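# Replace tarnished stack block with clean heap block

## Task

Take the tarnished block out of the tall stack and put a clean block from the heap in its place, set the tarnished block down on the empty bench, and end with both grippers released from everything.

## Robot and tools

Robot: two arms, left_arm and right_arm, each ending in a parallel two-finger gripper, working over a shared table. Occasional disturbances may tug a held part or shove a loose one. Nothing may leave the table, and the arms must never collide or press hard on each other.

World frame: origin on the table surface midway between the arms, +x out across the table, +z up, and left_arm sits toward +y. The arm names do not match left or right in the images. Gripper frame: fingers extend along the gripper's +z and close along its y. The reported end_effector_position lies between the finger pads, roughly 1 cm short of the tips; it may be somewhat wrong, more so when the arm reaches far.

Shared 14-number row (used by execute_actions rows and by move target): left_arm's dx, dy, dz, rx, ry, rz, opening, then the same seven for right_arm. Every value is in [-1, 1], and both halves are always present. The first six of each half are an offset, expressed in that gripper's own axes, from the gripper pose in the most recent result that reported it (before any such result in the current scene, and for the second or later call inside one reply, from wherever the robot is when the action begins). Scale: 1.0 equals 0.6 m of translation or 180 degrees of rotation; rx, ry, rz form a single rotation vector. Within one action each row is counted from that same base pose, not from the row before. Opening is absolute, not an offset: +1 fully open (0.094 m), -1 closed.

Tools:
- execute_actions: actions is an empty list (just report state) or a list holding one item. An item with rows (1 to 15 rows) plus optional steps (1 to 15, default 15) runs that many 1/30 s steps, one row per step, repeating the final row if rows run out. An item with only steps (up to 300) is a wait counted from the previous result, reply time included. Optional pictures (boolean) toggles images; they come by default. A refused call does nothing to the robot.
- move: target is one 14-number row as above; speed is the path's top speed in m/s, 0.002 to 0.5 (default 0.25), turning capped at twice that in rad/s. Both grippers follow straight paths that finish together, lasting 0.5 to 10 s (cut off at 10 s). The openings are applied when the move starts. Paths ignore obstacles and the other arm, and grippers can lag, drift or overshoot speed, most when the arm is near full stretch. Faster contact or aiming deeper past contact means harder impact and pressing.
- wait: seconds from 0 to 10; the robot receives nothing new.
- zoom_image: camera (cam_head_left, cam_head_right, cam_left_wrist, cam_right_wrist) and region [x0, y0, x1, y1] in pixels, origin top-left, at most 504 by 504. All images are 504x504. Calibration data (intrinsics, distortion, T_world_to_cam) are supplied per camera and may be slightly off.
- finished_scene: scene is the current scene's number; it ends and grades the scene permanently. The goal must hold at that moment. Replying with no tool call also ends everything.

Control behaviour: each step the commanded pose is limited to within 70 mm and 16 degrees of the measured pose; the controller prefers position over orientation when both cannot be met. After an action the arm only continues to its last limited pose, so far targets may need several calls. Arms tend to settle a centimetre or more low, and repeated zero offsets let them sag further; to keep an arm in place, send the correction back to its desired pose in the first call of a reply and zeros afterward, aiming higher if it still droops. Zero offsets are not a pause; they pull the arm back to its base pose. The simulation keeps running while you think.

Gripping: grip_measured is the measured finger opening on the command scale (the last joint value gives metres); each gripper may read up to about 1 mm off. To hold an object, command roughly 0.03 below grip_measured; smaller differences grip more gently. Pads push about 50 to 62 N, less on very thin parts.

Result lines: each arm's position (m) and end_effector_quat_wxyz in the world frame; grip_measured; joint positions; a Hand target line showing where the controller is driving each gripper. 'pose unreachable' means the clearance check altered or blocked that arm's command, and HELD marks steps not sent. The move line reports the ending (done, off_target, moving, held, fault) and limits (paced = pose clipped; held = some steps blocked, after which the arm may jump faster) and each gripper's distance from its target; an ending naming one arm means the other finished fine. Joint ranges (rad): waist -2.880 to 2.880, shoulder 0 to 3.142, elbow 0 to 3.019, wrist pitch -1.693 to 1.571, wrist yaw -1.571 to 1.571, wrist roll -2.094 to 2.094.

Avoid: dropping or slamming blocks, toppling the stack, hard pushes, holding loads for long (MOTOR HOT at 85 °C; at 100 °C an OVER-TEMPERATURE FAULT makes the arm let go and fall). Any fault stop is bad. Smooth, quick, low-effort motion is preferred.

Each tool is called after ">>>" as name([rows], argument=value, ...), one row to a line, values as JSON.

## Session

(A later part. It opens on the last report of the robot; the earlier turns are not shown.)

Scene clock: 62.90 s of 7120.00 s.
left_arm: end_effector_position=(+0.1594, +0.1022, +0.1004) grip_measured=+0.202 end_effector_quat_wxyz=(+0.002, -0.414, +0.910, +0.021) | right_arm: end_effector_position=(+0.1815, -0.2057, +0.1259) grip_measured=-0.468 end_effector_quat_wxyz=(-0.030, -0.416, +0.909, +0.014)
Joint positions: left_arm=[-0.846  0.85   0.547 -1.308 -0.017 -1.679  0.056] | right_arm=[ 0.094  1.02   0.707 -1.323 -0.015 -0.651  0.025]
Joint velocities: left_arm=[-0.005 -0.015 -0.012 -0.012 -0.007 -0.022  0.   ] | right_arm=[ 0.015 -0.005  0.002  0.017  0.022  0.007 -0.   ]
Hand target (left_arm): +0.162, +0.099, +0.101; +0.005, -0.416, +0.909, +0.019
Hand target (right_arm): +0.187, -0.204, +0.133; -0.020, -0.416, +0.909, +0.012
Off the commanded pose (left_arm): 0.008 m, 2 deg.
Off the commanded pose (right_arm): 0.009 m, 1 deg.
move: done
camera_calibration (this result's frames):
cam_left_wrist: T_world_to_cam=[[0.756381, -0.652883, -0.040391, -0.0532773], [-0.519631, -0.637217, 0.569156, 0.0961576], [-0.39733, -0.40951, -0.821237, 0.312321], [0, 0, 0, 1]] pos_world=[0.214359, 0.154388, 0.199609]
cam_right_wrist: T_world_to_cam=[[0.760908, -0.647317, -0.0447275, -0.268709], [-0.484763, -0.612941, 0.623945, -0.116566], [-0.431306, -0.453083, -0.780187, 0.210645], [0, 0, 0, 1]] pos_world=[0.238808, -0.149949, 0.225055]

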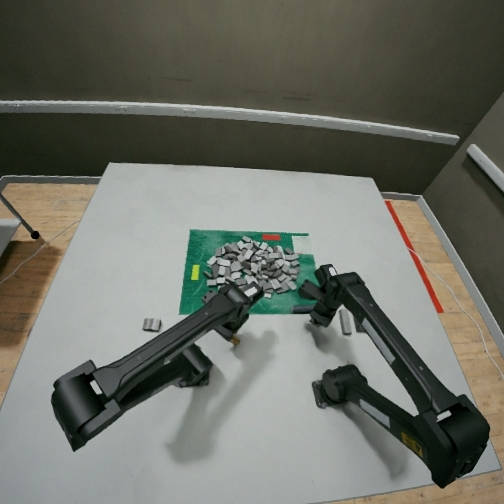

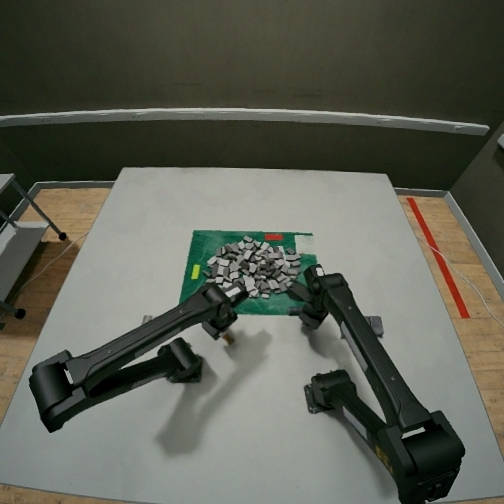

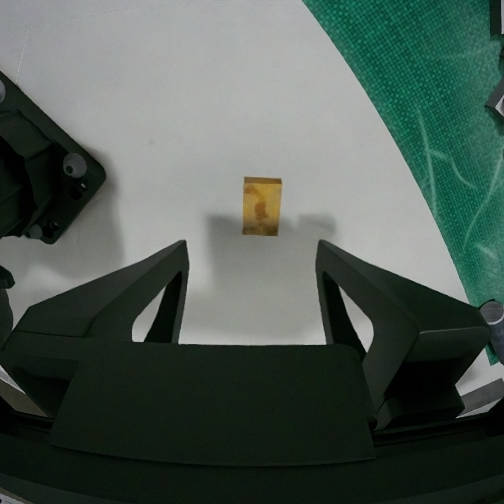

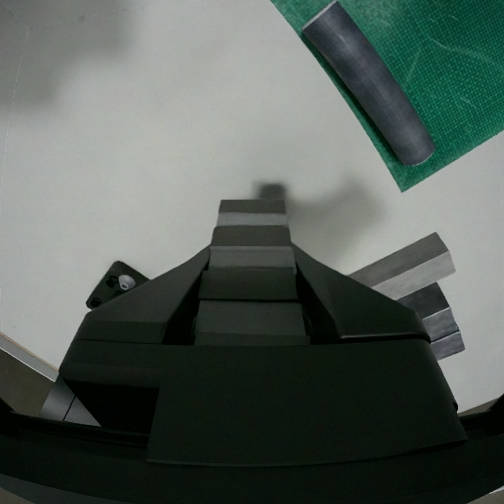

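>>> move(target=[0.036,-0.016,0.118,0.014,0.007,0,0.1,0,0,-0.02,0,-0.008,0,-0.53], speed=0.1)

Scene clock: 67.37 s of 7120.00 s.
left_arm: end_effector_position=(+0.1536, +0.0852, +0.0303) grip_measured=+0.102 end_effector_quat_wxyz=(+0.004, -0.415, +0.910, -0.001) | right_arm: end_effector_position=(+0.1752, -0.2057, +0.1216) grip_measured=-0.468 end_effector_quat_wxyz=(-0.038, -0.417, +0.908, +0.021)
Joint positions: left_arm=[-0.921  0.969  0.402 -1.    -0.006 -1.755  0.052] | right_arm=[ 0.093  1.02   0.694 -1.329 -0.024 -0.654  0.025]
Joint velocities: left_arm=[-0.005  0.005  0.017  0.012  0.007 -0.051  0.001] | right_arm=[-0.005  0.005  0.007  0.007 -0.051 -0.037  0.   ]
Hand target (left_arm): +0.152, +0.082, +0.029; +0.002, -0.414, +0.910, -0.003
Hand target (right_arm): +0.182, -0.206, +0.137; -0.019, -0.416, +0.909, +0.019
Off the commanded pose (left_arm): 0.004 m, 0 deg.
Off the commanded pose (right_arm): 0.018 m, 2 deg.
After step 90, 0.37 s passed at rest.
move: off_target (right_arm)
camera_calibration (this result's frames):
cam_left_wrist: T_world_to_cam=[[0.758167, -0.652058, 0.00202814, -0.0644867], [-0.530853, -0.615426, 0.58262, 0.121681], [-0.378654, -0.4428, -0.812742, 0.245182], [0, 0, 0, 1]] pos_world=[0.206326, 0.141403, 0.128507]
cam_right_wrist: T_world_to_cam=[[0.760825, -0.645818, -0.0637564, -0.261423], [-0.470902, -0.617006, 0.63052, -0.121017], [-0.446539, -0.449692, -0.77355, 0.207091], [0, 0, 0, 1]] pos_world=[0.234384, -0.150373, 0.219832]

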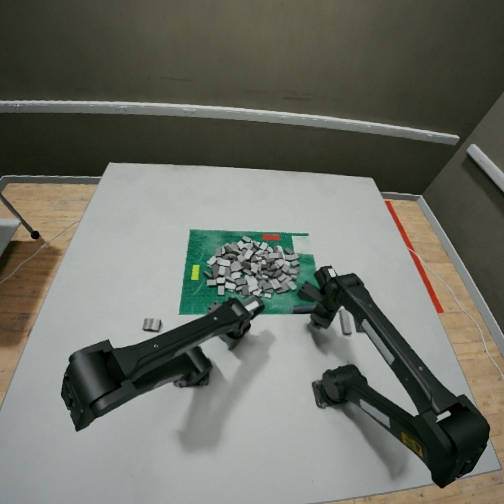

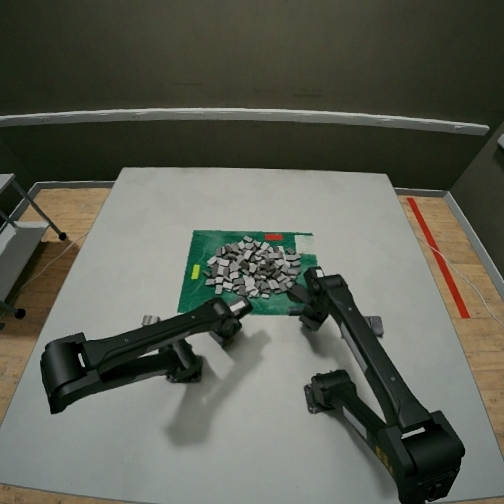

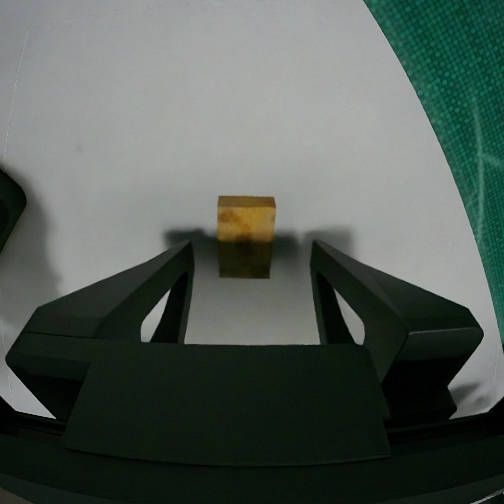

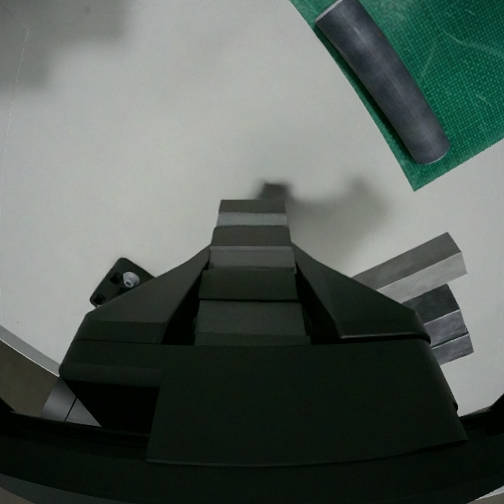

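>>> move(target=[0.008,0.003,0.035,0,0,0,0.1,0,0,0,0,0,0,-0.53], speed=0.04)

>>> move(target=[0,0,0,0,0,0,-0.52,0,0,0,0,0,0,-0.53])

>>> move(target=[0,-0.02,-0.08,0.01,0,0,-0.52,0,0,0,0,0,0,-0.53], speed=0.08)

Scene clock: 74.20 s of 7120.00 s.
left_arm: end_effector_position=(+0.1515, +0.0844, +0.0116) grip_measured=+0.102 end_effector_quat_wxyz=(+0.004, -0.417, +0.909, -0.002) | right_arm: end_effector_position=(+0.1692, -0.2069, +0.1154) grip_measured=-0.468 end_effector_quat_wxyz=(-0.048, -0.417, +0.908, +0.023)
Joint positions: left_arm=[-0.933  1.017  0.368 -0.916 -0.006 -1.771  0.052] | right_arm=[ 0.093  1.023  0.677 -1.329 -0.024 -0.655  0.025]
Joint velocities: left_arm=[ 0.005 -0.005  0.002  0.002  0.022  0.037 -0.   ] | right_arm=[ 0.005 -0.005  0.012  0.012  0.007  0.037 -0.   ]
Hand target (left_arm): +0.149, +0.083, +0.009; +0.004, -0.415, +0.910, -0.001
Hand target (right_arm): +0.175, -0.206, +0.121; -0.039, -0.417, +0.908, +0.021
Off the commanded pose (left_arm): 0.004 m, 0 deg.
Off the commanded pose (right_arm): 0.009 m, 1 deg.
After step 90, 3.00 s passed at rest.
move: done
camera_calibration (this result's frames):
cam_left_wrist: T_world_to_cam=[[0.760646, -0.649157, 0.00360402, -0.0639765], [-0.52905, -0.616675, 0.582939, 0.130745], [-0.376197, -0.445317, -0.812508, 0.228657], [0, 0, 0, 1]] pos_world=[0.203854, 0.140921, 0.1098]
cam_right_wrist: T_world_to_cam=[[0.759743, -0.645806, -0.0756708, -0.256512], [-0.458557, -0.61466, 0.641809, -0.123648], [-0.460996, -0.45291, -0.763122, 0.199682], [0, 0, 0, 1]] pos_world=[0.230236, -0.151221, 0.21233]

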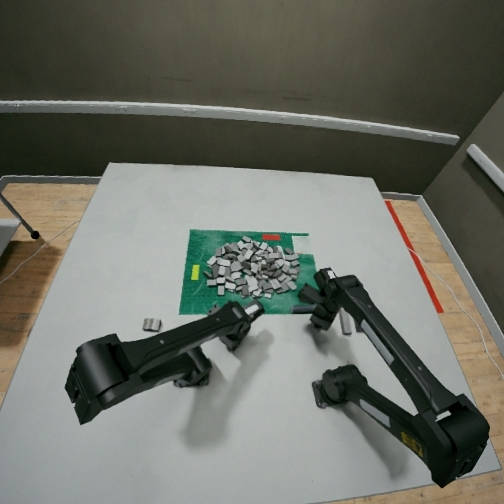

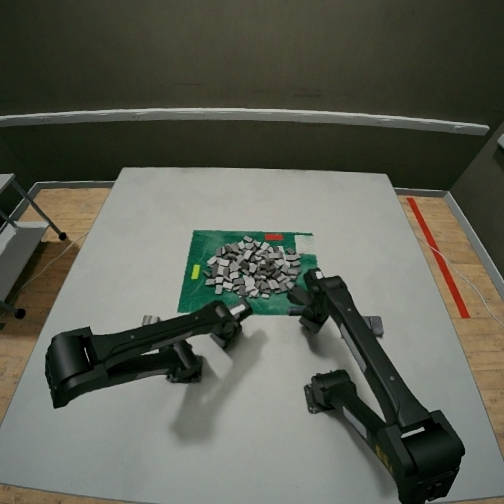

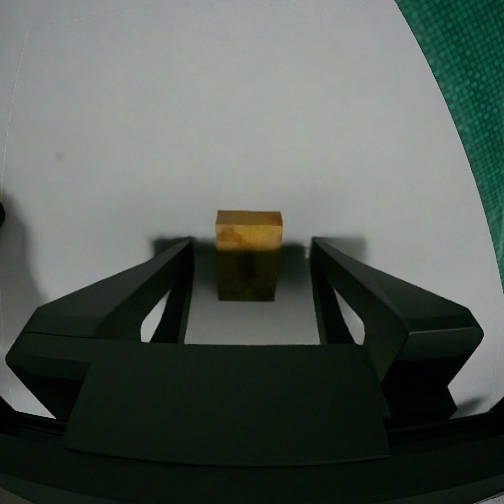

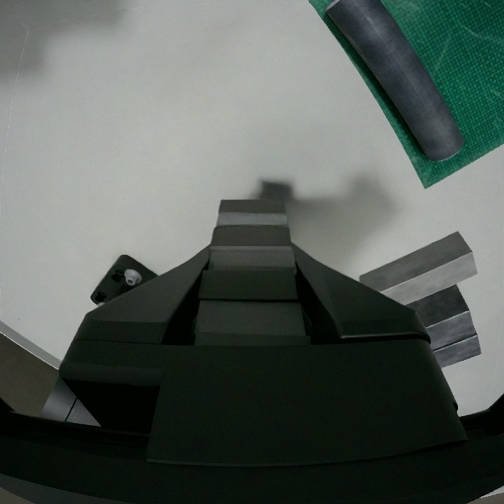

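Scene clock: 74.70 s of 7120.00 s.
left_arm: end_effector_position=(+0.1515, +0.0844, +0.0116) grip_measured=-0.483 end_effector_quat_wxyz=(+0.004, -0.417, +0.909, -0.002) | right_arm: end_effector_position=(+0.1634, -0.2081, +0.1097) grip_measured=-0.468 end_effector_quat_wxyz=(-0.057, -0.416, +0.907, +0.025)
Joint positions: left_arm=[-0.933  1.017  0.368 -0.916 -0.006 -1.771  0.024] | right_arm=[ 0.093  1.025  0.662 -1.329 -0.024 -0.655  0.025]
Joint velocities: left_arm=[ 0.005 -0.005 -0.017  0.022  0.022 -0.066  0.   ] | right_arm=[-0.005 -0.024 -0.002 -0.012  0.022  0.007 -0.002]
Hand target (left_arm): +0.151, +0.084, +0.012; +0.004, -0.417, +0.909, -0.002
Hand target (right_arm): +0.169, -0.207, +0.115; -0.048, -0.417, +0.908, +0.023
Off the commanded pose (left_arm): 0.000 m, 0 deg.
Off the commanded pose (right_arm): 0.008 m, 1 deg.
move: done
camera_calibration (this result's frames):
cam_left_wrist: T_world_to_cam=[[0.760646, -0.649157, 0.00360402, -0.0639765], [-0.52905, -0.616675, 0.582939, 0.130745], [-0.376197, -0.445317, -0.812508, 0.228657], [0, 0, 0, 1]] pos_world=[0.203854, 0.140921, 0.1098]
cam_right_wrist: T_world_to_cam=[[0.758286, -0.646112, -0.0868396, -0.251913], [-0.446962, -0.612224, 0.652232, -0.125952], [-0.47458, -0.455765, -0.753028, 0.192633], [0, 0, 0, 1]] pos_world=[0.226146, -0.15208, 0.205332]

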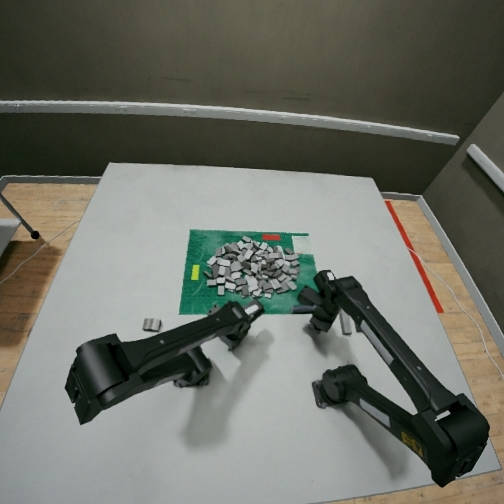

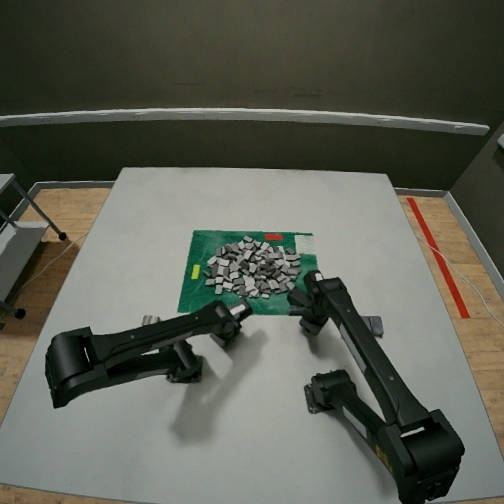

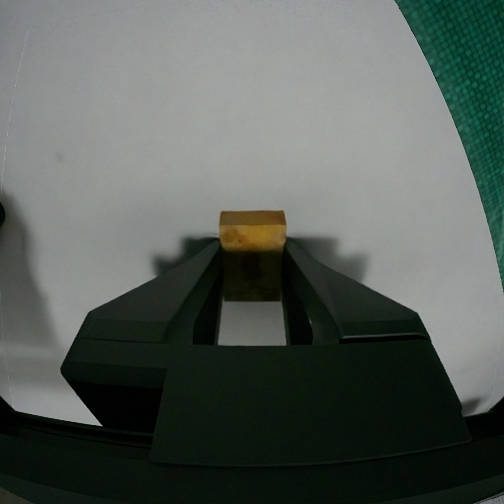

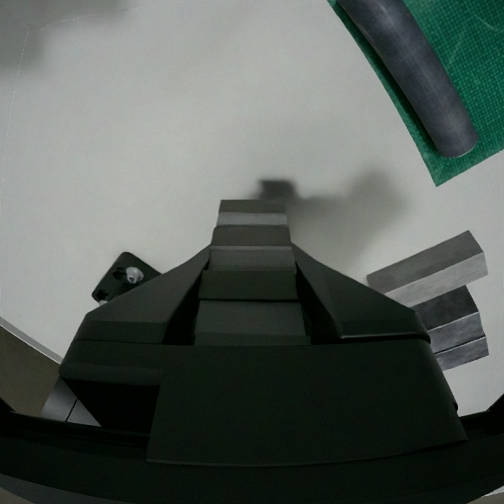

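Scene clock: 75.70 s of 7120.00 s.
left_arm: end_effector_position=(+0.1460, +0.0923, +0.0403) grip_measured=-0.483 end_effector_quat_wxyz=(+0.003, -0.417, +0.909, +0.008) | right_arm: end_effector_position=(+0.1577, -0.2093, +0.1045) grip_measured=-0.468 end_effector_quat_wxyz=(-0.065, -0.416, +0.907, +0.027)
Joint positions: left_arm=[-0.933  0.923  0.41  -1.073 -0.009 -1.771  0.024] | right_arm=[ 0.093  1.028  0.647 -1.329 -0.024 -0.655  0.025]
Joint velocities: left_arm=[-0.005 -0.015 -0.012 -0.012 -0.022 -0.007 -0.001] | right_arm=[ 0.005 -0.015  0.007  0.017  0.007 -0.022  0.001]
Hand target (left_arm): +0.160, +0.078, +0.059; +0.011, -0.417, +0.909, -0.016
Hand target (right_arm): +0.163, -0.208, +0.110; -0.057, -0.416, +0.907, +0.025
Off the commanded pose (left_arm): 0.029 m, 3 deg.
Off the commanded pose (right_arm): 0.008 m, 1 deg.
move: off_target (left_arm)
camera_calibration (this result's frames):
cam_left_wrist: T_world_to_cam=[[0.760569, -0.64905, -0.0163929, -0.053975], [-0.522827, -0.627238, 0.577255, 0.11623], [-0.38495, -0.430472, -0.816399, 0.253486], [0, 0, 0, 1]] pos_world=[0.1994, 0.14699, 0.138967]
cam_right_wrist: T_world_to_cam=[[0.75674, -0.646437, -0.0972841, -0.2476], [-0.435924, -0.609904, 0.661806, -0.128028], [-0.48715, -0.458407, -0.743336, 0.185897], [0, 0, 0, 1]] pos_world=[0.222118, -0.152927, 0.198826]

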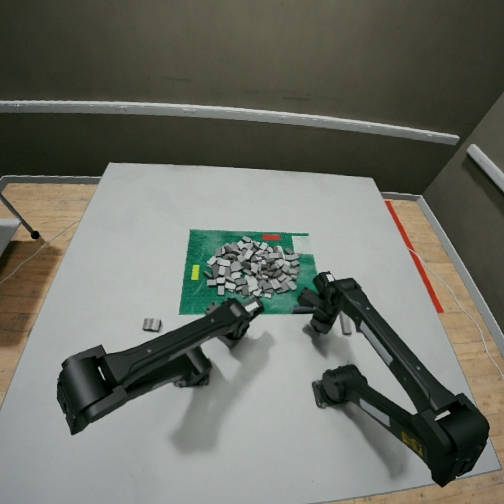

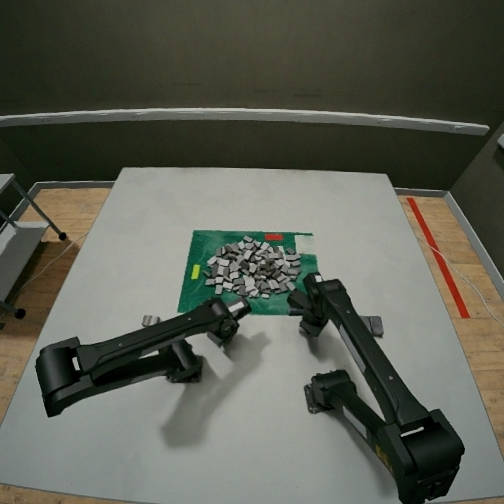

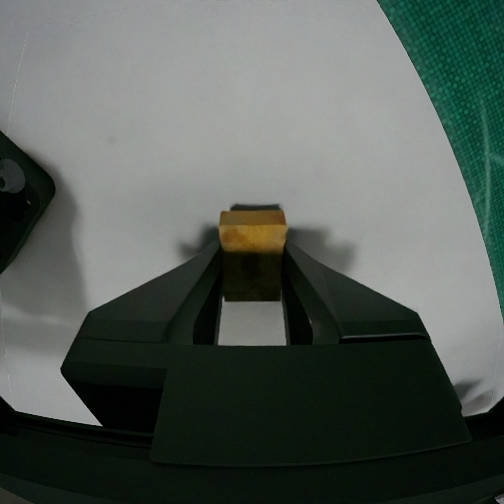

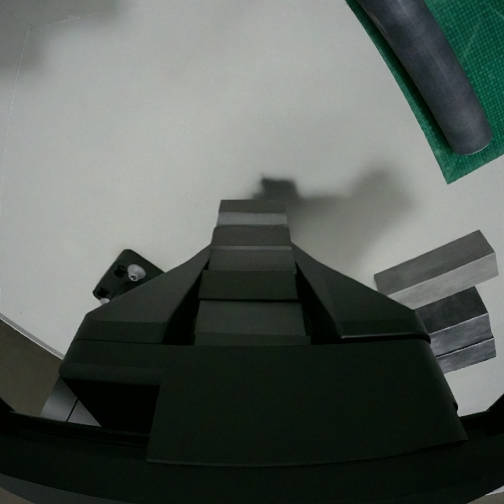

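>>> execute_actions(actions=[])

Scene clock: 94.73 s of 7120.00 s.
left_arm: end_effector_position=(+0.1459, +0.0923, +0.0403) grip_measured=-0.483 end_effector_quat_wxyz=(+0.003, -0.417, +0.909, +0.009) | right_arm: end_effector_position=(+0.1577, -0.2093, +0.1045) grip_measured=-0.468 end_effector_quat_wxyz=(-0.065, -0.416, +0.907, +0.027)
Joint positions: left_arm=[-0.933  0.923  0.41  -1.074 -0.009 -1.771  0.024] | right_arm=[ 0.093  1.028  0.647 -1.329 -0.024 -0.655  0.025]
Joint velocities: left_arm=[-0.005  0.005  0.012 -0.002 -0.007 -0.007  0.   ] | right_arm=[-0.005 -0.005  0.017  0.012  0.022  0.007 -0.   ]
Hand target (left_arm): +0.160, +0.078, +0.059; +0.011, -0.417, +0.909, -0.016
Hand target (right_arm): +0.163, -0.208, +0.110; -0.057, -0.416, +0.907, +0.025
Off the commanded pose (left_arm): 0.029 m, 3 deg.
Off the commanded pose (right_arm): 0.008 m, 1 deg.
Steps of this call (steps 1 to 90: nothing new was sent; then 16.03 s passed at rest). Readings (end_effector_position):
1: left_arm (+0.1460, +0.0923, +0.0403) | right_arm (+0.1577, -0.2093, +0.1045)
2: left_arm (+0.1459, +0.0923, +0.0403) | right_arm (+0.1577, -0.2093, +0.1045)
4: left_arm (+0.1459, +0.0923, +0.0403) | right_arm (+0.1577, -0.2093, +0.1045)
8: left_arm (+0.1459, +0.0923, +0.0403) | right_arm (+0.1577, -0.2093, +0.1045)
90: the state above
camera_calibration (this result's frames):
cam_left_wrist: T_world_to_cam=[[0.760565, -0.649045, -0.0167663, -0.053868], [-0.522693, -0.627412, 0.577188, 0.116245], [-0.385141, -0.430226, -0.816439, 0.253504], [0, 0, 0, 1]] pos_world=[0.199365, 0.147035, 0.138972]
cam_right_wrist: T_world_to_cam=[[0.75674, -0.646437, -0.0972841, -0.2476], [-0.435924, -0.609904, 0.661806, -0.128028], [-0.48715, -0.458407, -0.743336, 0.185897], [0, 0, 0, 1]] pos_world=[0.222118, -0.152927, 0.198826]

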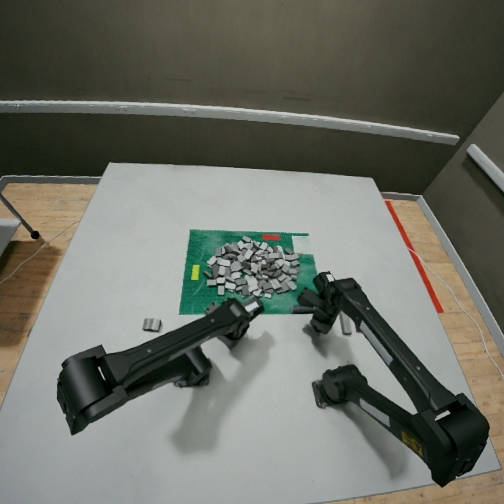

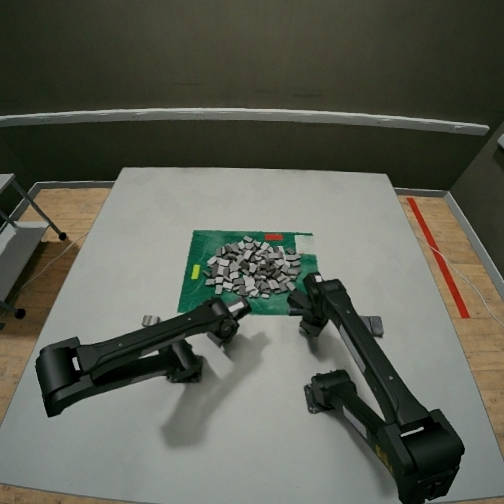

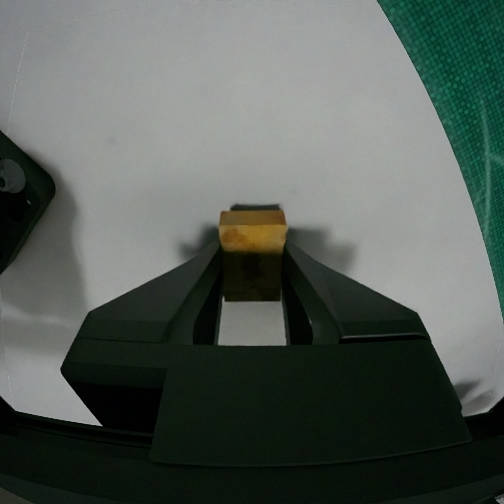

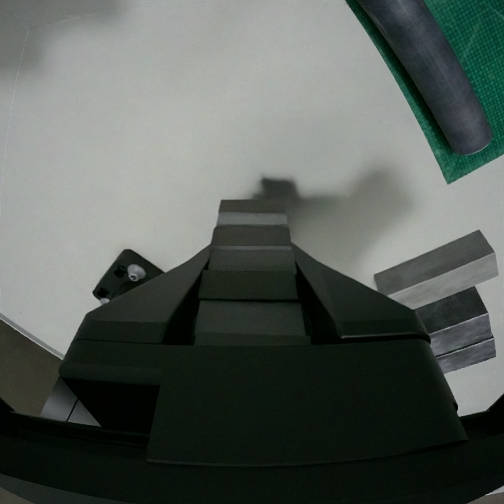

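>>> move(target=[-0.29,0.09,-0.05,0,0,0.275,-0.52,-0.015,0,-0.04,0.033,-0.04,0,-0.53])

Scene clock: 103.67 s of 7120.00 s.
left_arm: end_effector_position=(+0.1912, +0.2523, +0.0530) grip_measured=-0.483 end_effector_quat_wxyz=(-0.033, +0.004, +0.999, +0.001) | right_arm: end_effector_position=(+0.1589, -0.2064, +0.1174) grip_measured=-0.468 end_effector_quat_wxyz=(-0.013, -0.414, +0.910, +0.014)
Joint positions: left_arm=[ 0.107  0.862  0.418 -1.193 -0.01   0.135  0.024] | right_arm=[ 0.107  0.928  0.632 -1.307 -0.022 -0.632  0.025]
Joint velocities: left_arm=[ 0.005 -0.005 -0.002  0.002 -0.022  0.037 -0.001] | right_arm=[ 0.005  0.005 -0.007  0.002 -0.022  0.051 -0.001]
Hand target (left_arm): +0.213, +0.257, +0.070; -0.008, +0.002, +1.000, +0.002
Hand target (right_arm): +0.167, -0.203, +0.128; +0.014, -0.415, +0.910, +0.007
Off the commanded pose (left_arm): 0.035 m, 4 deg.
Off the commanded pose (right_arm): 0.013 m, 3 deg.
After step 90, 3.50 s passed at rest.
move: off_target (left_arm, right_arm)
camera_calibration (this result's frames):
cam_left_wrist: T_world_to_cam=[[-0.00262932, -0.999985, -0.00472833, 0.249529], [-0.769012, -0.00100054, 0.639234, 0.118771], [-0.639229, 0.00531689, -0.768998, 0.286294], [0, 0, 0, 1]] pos_world=[0.275, 0.248122, 0.145417]
cam_right_wrist: T_world_to_cam=[[0.757866, -0.651709, -0.0302409, -0.254477], [-0.5075, -0.618028, 0.600404, -0.117298], [-0.409979, -0.439679, -0.799125, 0.195539], [0, 0, 0, 1]] pos_world=[0.213497, -0.152364, 0.218991]

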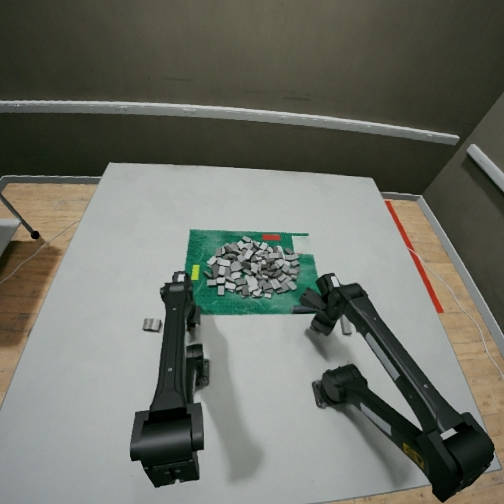

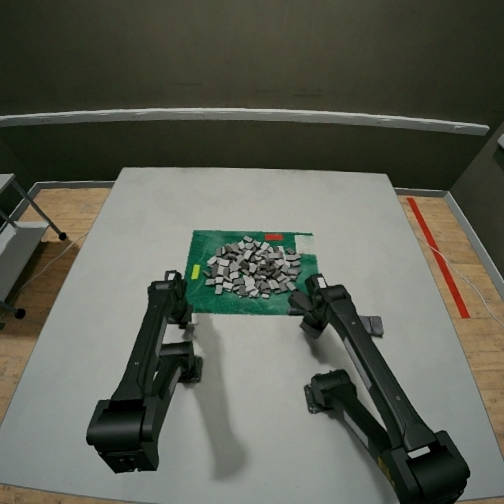

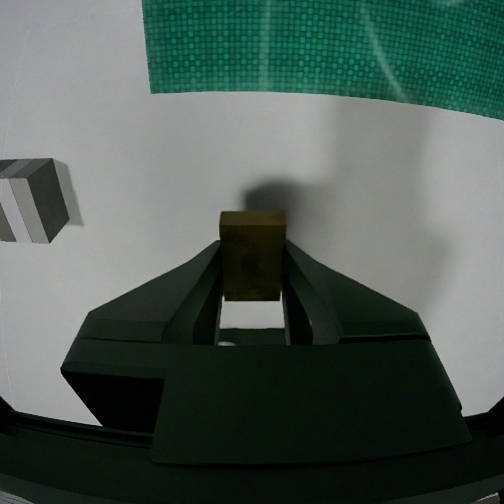

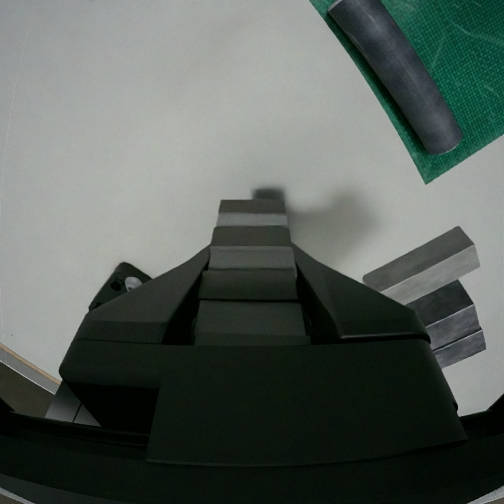

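>>> move(target=[-0.02,0,0.073,0,-0.025,0,-0.52,-0.01,0,-0.018,0.012,-0.012,0,-0.53], speed=0.08)

>>> zoom_image(camera="cam_head_right", region=[180,225,320,325])

Scene clock: 108.83 s of 7120.00 s.
left_arm: end_effector_position=(+0.1976, +0.2520, +0.0112) grip_measured=-0.483 end_effector_quat_wxyz=(+0.002, +0.005, +1.000, +0.002) | right_arm: end_effector_position=(+0.1537, -0.2061, +0.1143) grip_measured=-0.468 end_effector_quat_wxyz=(-0.015, -0.412, +0.911, +0.012)
Joint positions: left_arm=[ 0.107  0.917  0.318 -0.968 -0.004  0.138  0.024] | right_arm=[ 0.118  0.916  0.618 -1.307 -0.018 -0.619  0.025]
Joint velocities: left_arm=[-0.005 -0.015 -0.002 -0.012  0.007 -0.022  0.001] | right_arm=[-0.015 -0.015  0.002 -0.027  0.037 -0.022  0.001]
Hand target (left_arm): +0.201, +0.252, +0.009; +0.006, +0.003, +1.000, +0.001
Hand target (right_arm): +0.163, -0.202, +0.128; +0.012, -0.413, +0.911, +0.005
Off the commanded pose (left_arm): 0.004 m, 1 deg.
Off the commanded pose (right_arm): 0.017 m, 3 deg.
After step 90, 1.33 s passed at rest.
move: off_target (right_arm)
camera_calibration (this result's frames):
cam_left_wrist: T_world_to_cam=[[-0.00506022, -0.99996, -0.0073573, 0.249545], [-0.811652, -0.000190567, 0.584141, 0.15914], [-0.584119, 0.00892746, -0.811619, 0.246952], [0, 0, 0, 1]] pos_world=[0.274678, 0.24736, 0.109307]
cam_right_wrist: T_world_to_cam=[[0.756157, -0.653771, -0.0284621, -0.250773], [-0.507729, -0.613573, 0.604764, -0.117466], [-0.41284, -0.442846, -0.795896, 0.190454], [0, 0, 0, 1]] pos_world=[0.20861, -0.15168, 0.215484]

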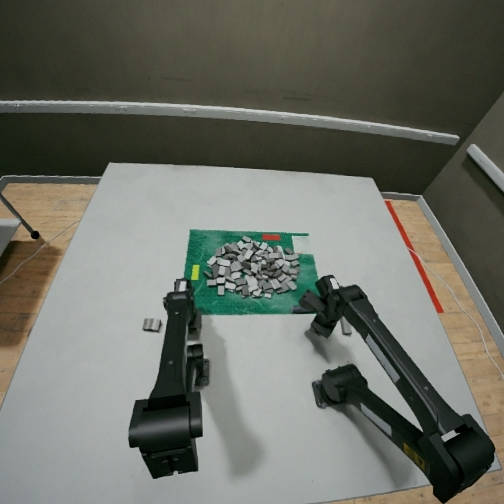

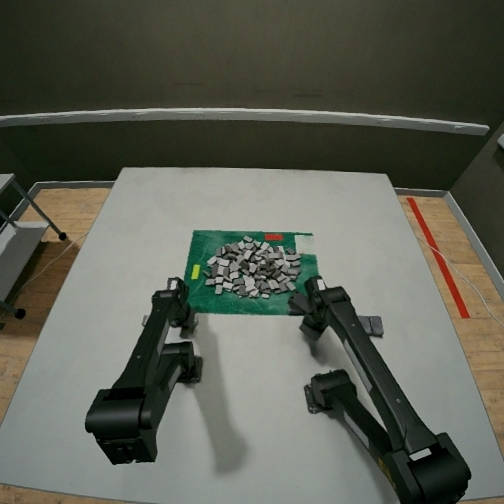

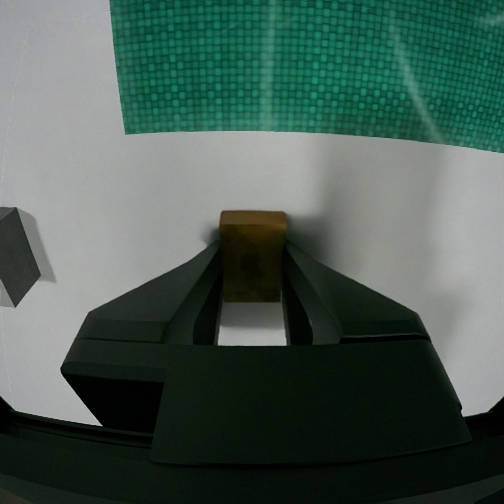

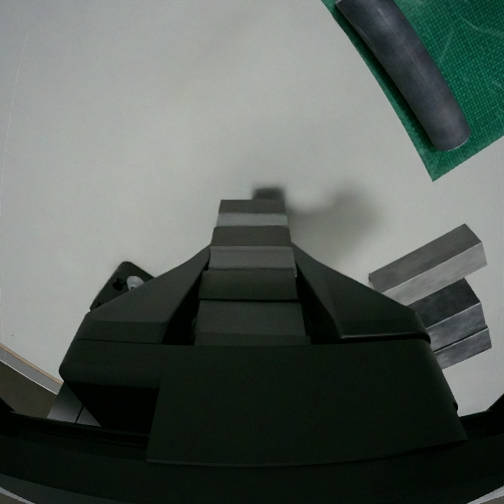

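Region (180, 225, 320, 325) of cam_head_right's 504x504 image, scaled by 3.600, with more detail than that image has; it fills the top 360 rows of this view, and the rest is white.

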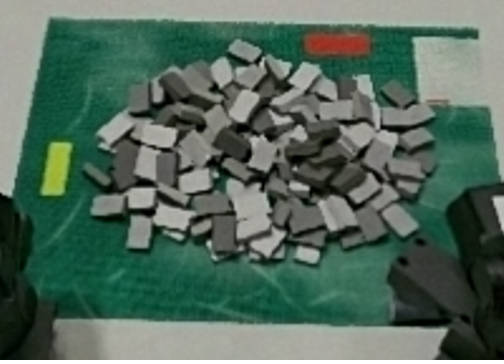

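>>> execute_actions([
  {"rows":[[0,0,0,0,0,0,0,-0.02,0,-0.025,0.012,-0.012,0,-0.53]],"steps":12},
], pictures=false)

>>> move(target=[-0.02,0,-0.1,0,-0.015,0,0,-0.02,0,-0.025,0.012,-0.012,0,-0.53])

>>> move(target=[-0.24,-0.19,-0.06,0,-0.025,0,0,-0.02,0,-0.025,0.012,-0.012,0,-0.53])

Scene clock: 113.93 s of 7120.00 s.
left_arm: end_effector_position=(+0.1971, +0.2519, +0.0109) grip_measured=-0.002 end_effector_quat_wxyz=(+0.001, +0.005, +1.000, +0.002) | right_arm: end_effector_position=(+0.1524, -0.2012, +0.1142) grip_measured=-0.468 end_effector_quat_wxyz=(-0.016, -0.413, +0.911, +0.009)
Joint positions: left_arm=[ 0.107  0.917  0.317 -0.968 -0.004  0.138  0.047] | right_arm=[ 0.147  0.916  0.618 -1.307 -0.013 -0.59   0.025]
Joint velocities: left_arm=[-0.015 -0.005  0.012  0.012 -0.022  0.007 -0.   ] | right_arm=[-0.015  0.005 -0.007  0.012 -0.081 -0.066 -0.001]
Hand target (left_arm): +0.198, +0.252, +0.011; +0.002, +0.005, +1.000, +0.002
Hand target (right_arm): +0.162, -0.197, +0.129; +0.010, -0.412, +0.911, +0.003
Off the commanded pose (left_arm): 0.001 m, 0 deg.
Off the commanded pose (right_arm): 0.018 m, 3 deg.
Steps of this call (steps 1 to 90: nothing new was sent; then 1.70 s passed at rest; steps 91 to 102: all 12 steps of this action). Readings (end_effector_position):
91: left_arm (+0.1976, +0.2520, +0.0113) | right_arm (+0.1537, -0.2061, +0.1142)
92: left_arm (+0.1973, +0.2519, +0.0111) | right_arm (+0.1535, -0.2052, +0.1142)
94: left_arm (+0.1971, +0.2519, +0.0109) | right_arm (+0.1528, -0.2027, +0.1142)
98: left_arm (+0.1971, +0.2519, +0.0109) | right_arm (+0.1524, -0.2012, +0.1142)
102: the state above

Scene clock: 114.97 s of 7120.00 s.
left_arm: end_effector_position=(+0.1926, +0.2511, +0.0533) grip_measured=-0.002 end_effector_quat_wxyz=(+0.004, +0.005, +1.000, +0.002) | right_arm: end_effector_position=(+0.1473, -0.1980, +0.1103) grip_measured=-0.468 end_effector_quat_wxyz=(-0.022, -0.411, +0.911, +0.006)
Joint positions: left_arm=[ 0.107  0.787  0.39  -1.166 -0.002  0.138  0.047] | right_arm=[ 0.175  0.916  0.607 -1.307 -0.006 -0.558  0.025]
Joint velocities: left_arm=[-0.005 -0.005 -0.017  0.002  0.022 -0.007 -0.002] | right_arm=[-0.005 -0.005 -0.007 -0.002 -0.022 -0.007 -0.001]
Hand target (left_arm): +0.208, +0.252, +0.070; +0.025, +0.005, +1.000, +0.002
Hand target (right_arm): +0.161, -0.192, +0.129; +0.009, -0.411, +0.911, +0.000
Off the commanded pose (left_arm): 0.024 m, 2 deg.
Off the commanded pose (right_arm): 0.024 m, 4 deg.
move: off_target (left_arm, right_arm)
camera_calibration (this result's frames):
cam_left_wrist: T_world_to_cam=[[-0.00503696, -0.999966, -0.00645381, 0.248873], [-0.814409, 0.000357075, 0.580291, 0.131121], [-0.580269, 0.00817894, -0.814384, 0.277813], [0, 0, 0, 1]] pos_world=[0.269246, 0.246545, 0.151764]
cam_right_wrist: T_world_to_cam=[[0.754308, -0.656108, -0.0232806, -0.241596], [-0.504534, -0.602008, 0.618896, -0.113128], [-0.420078, -0.455092, -0.785128, 0.185695], [0, 0, 0, 1]] pos_world=[0.203167, -0.142109, 0.210185]

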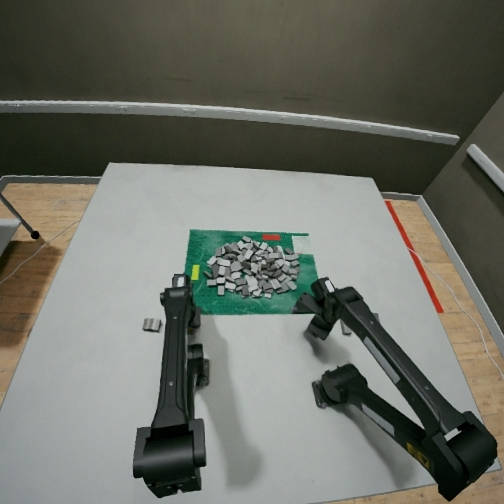

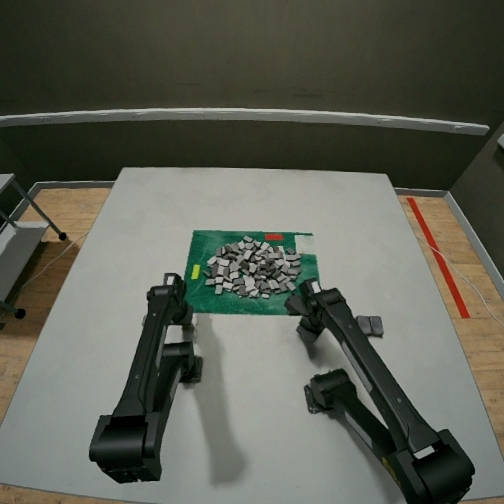

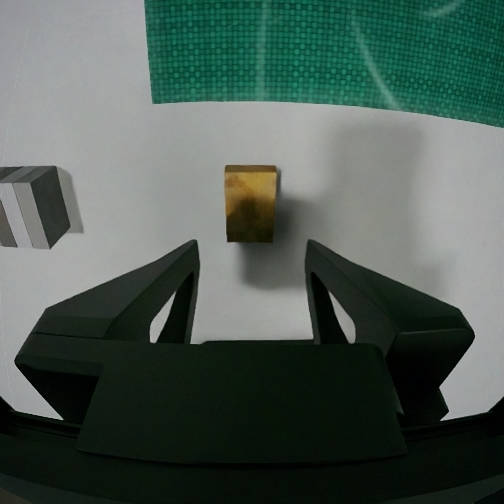

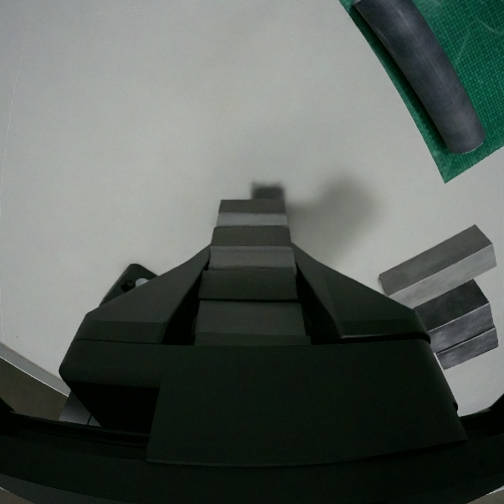

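Scene clock: 116.23 s of 7120.00 s.
left_arm: end_effector_position=(+0.3184, +0.1472, +0.0788) grip_measured=-0.002 end_effector_quat_wxyz=(+0.024, +0.007, +1.000, +0.010) | right_arm: end_effector_position=(+0.1416, -0.1955, +0.1058) grip_measured=-0.468 end_effector_quat_wxyz=(-0.029, -0.410, +0.912, +0.002)
Joint positions: left_arm=[-0.329  1.203  0.701 -1.029 -0.034 -0.294  0.047] | right_arm=[ 0.204  0.916  0.594 -1.307  0.001 -0.527  0.025]
Joint velocities: left_arm=[ 0.005 -0.015  0.002  0.012 -0.037 -0.051  0.   ] | right_arm=[-0.015 -0.005  0.027  0.007 -0.037 -0.007 -0.001]
Hand target (left_arm): +0.336, +0.139, +0.092; +0.045, +0.005, +0.999, +0.006
Hand target (right_arm): +0.156, -0.189, +0.125; +0.003, -0.411, +0.912, -0.003
Off the commanded pose (left_arm): 0.023 m, 2 deg.
Off the commanded pose (right_arm): 0.025 m, 4 deg.
move: off_target (left_arm, right_arm)
camera_calibration (this result's frames):
cam_left_wrist: T_world_to_cam=[[-0.00832308, -0.999673, -0.0241621, 0.148222], [-0.836975, -0.00625743, 0.547205, 0.229617], [-0.547177, 0.0247775, -0.83665, 0.361244], [0, 0, 0, 1]] pos_world=[0.391082, 0.14066, 0.180168]
cam_right_wrist: T_world_to_cam=[[0.752624, -0.658075, -0.0222238, -0.235909], [-0.499807, -0.592938, 0.631362, -0.111877], [-0.428661, -0.464071, -0.77517, 0.179297], [0, 0, 0, 1]] pos_world=[0.198491, -0.138375, 0.204378]

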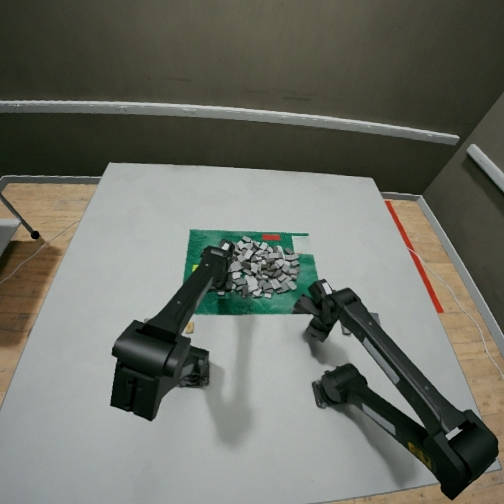

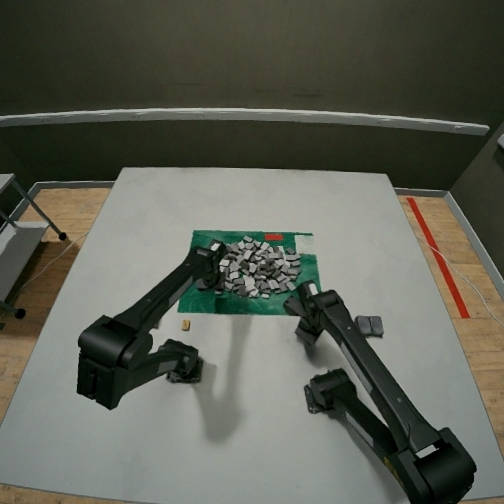

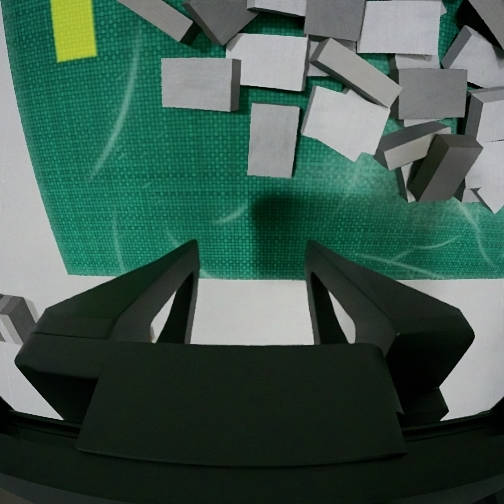

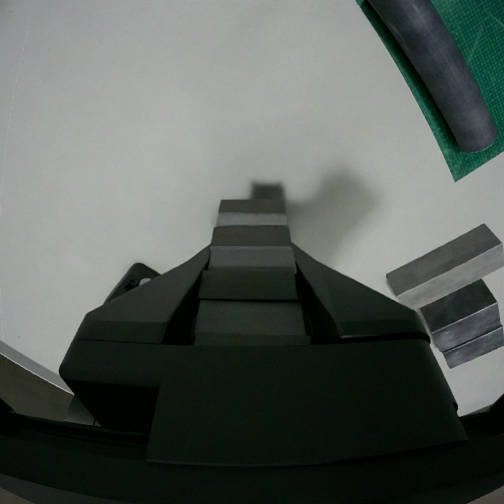

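>>> move(target=[-0.066,-0.016,0.073,-0.006,0.013,0.022,-0.2,-0.03,-0.03,-0.05,0.015,-0.03,0,-0.53], speed=0.12)

Scene clock: 124.07 s of 7120.00 s.
left_arm: end_effector_position=(+0.3362, +0.1423, +0.0263) grip_measured=-0.198 end_effector_quat_wxyz=(-0.021, +0.040, +0.999, +0.025) | right_arm: end_effector_position=(+0.1411, -0.2003, +0.1047) grip_measured=-0.468 end_effector_quat_wxyz=(-0.030, -0.410, +0.912, +0.005)
Joint positions: left_arm=[-0.329  1.417  0.726 -0.933 -0.038 -0.229  0.038] | right_arm=[ 0.177  0.912  0.588 -1.307 -0.003 -0.554  0.025]
Joint velocities: left_arm=[-0.015 -0.005  0.007 -0.002 -0.11   0.037 -0.   ] | right_arm=[-0.015 -0.005  0.027  0.007 -0.095  0.022 -0.001]
Hand target (left_arm): +0.360, +0.138, +0.038; +0.003, +0.041, +0.999, +0.021
Hand target (right_arm): +0.167, -0.194, +0.134; +0.023, -0.409, +0.912, +0.000
Off the commanded pose (left_arm): 0.026 m, 3 deg.
Off the commanded pose (right_arm): 0.041 m, 6 deg.
After step 90, 3.87 s passed at rest.
move: off_target (left_arm, right_arm)
camera_calibration (this result's frames):
cam_left_wrist: T_world_to_cam=[[-0.0761872, -0.995708, -0.0525459, 0.165129], [-0.783556, 0.0271972, 0.620725, 0.248586], [-0.616632, 0.088464, -0.782265, 0.339991], [0, 0, 0, 1]] pos_world=[0.417011, 0.127582, 0.120337]
cam_right_wrist: T_world_to_cam=[[0.752637, -0.657873, -0.0272362, -0.238217], [-0.498272, -0.596111, 0.629585, -0.114935], [-0.430423, -0.460278, -0.776454, 0.177185], [0, 0, 0, 1]] pos_world=[0.198287, -0.143676, 0.20345]

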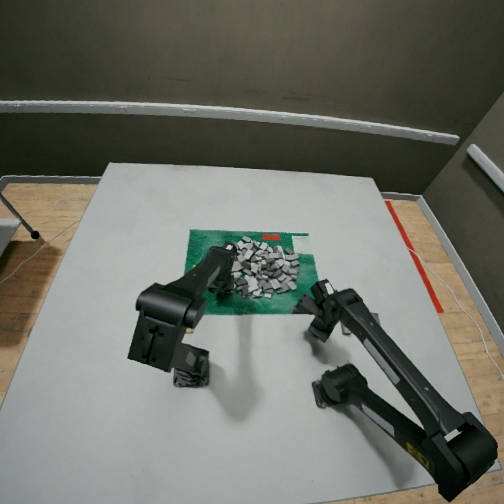

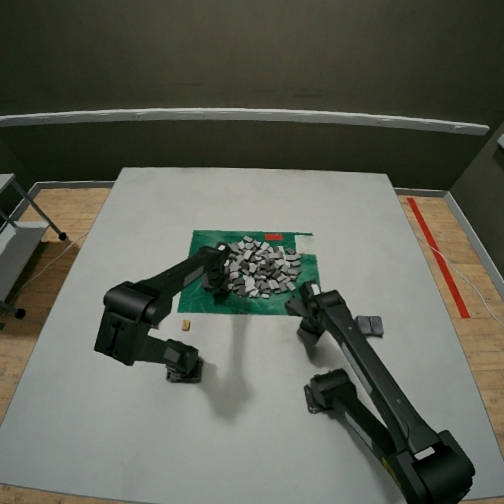

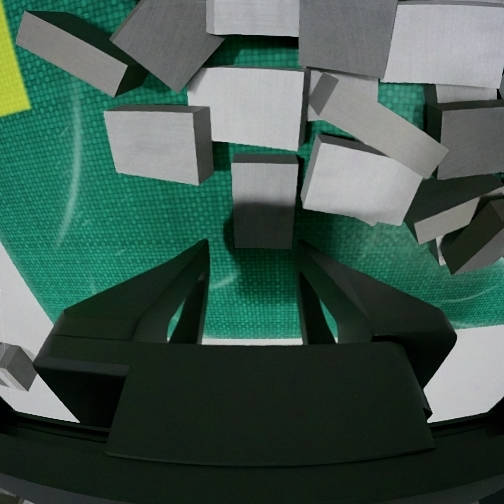

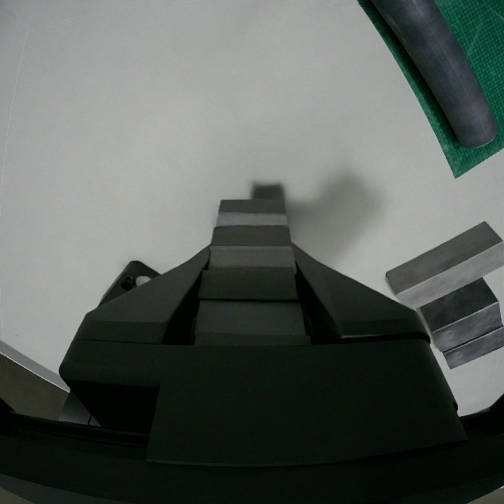

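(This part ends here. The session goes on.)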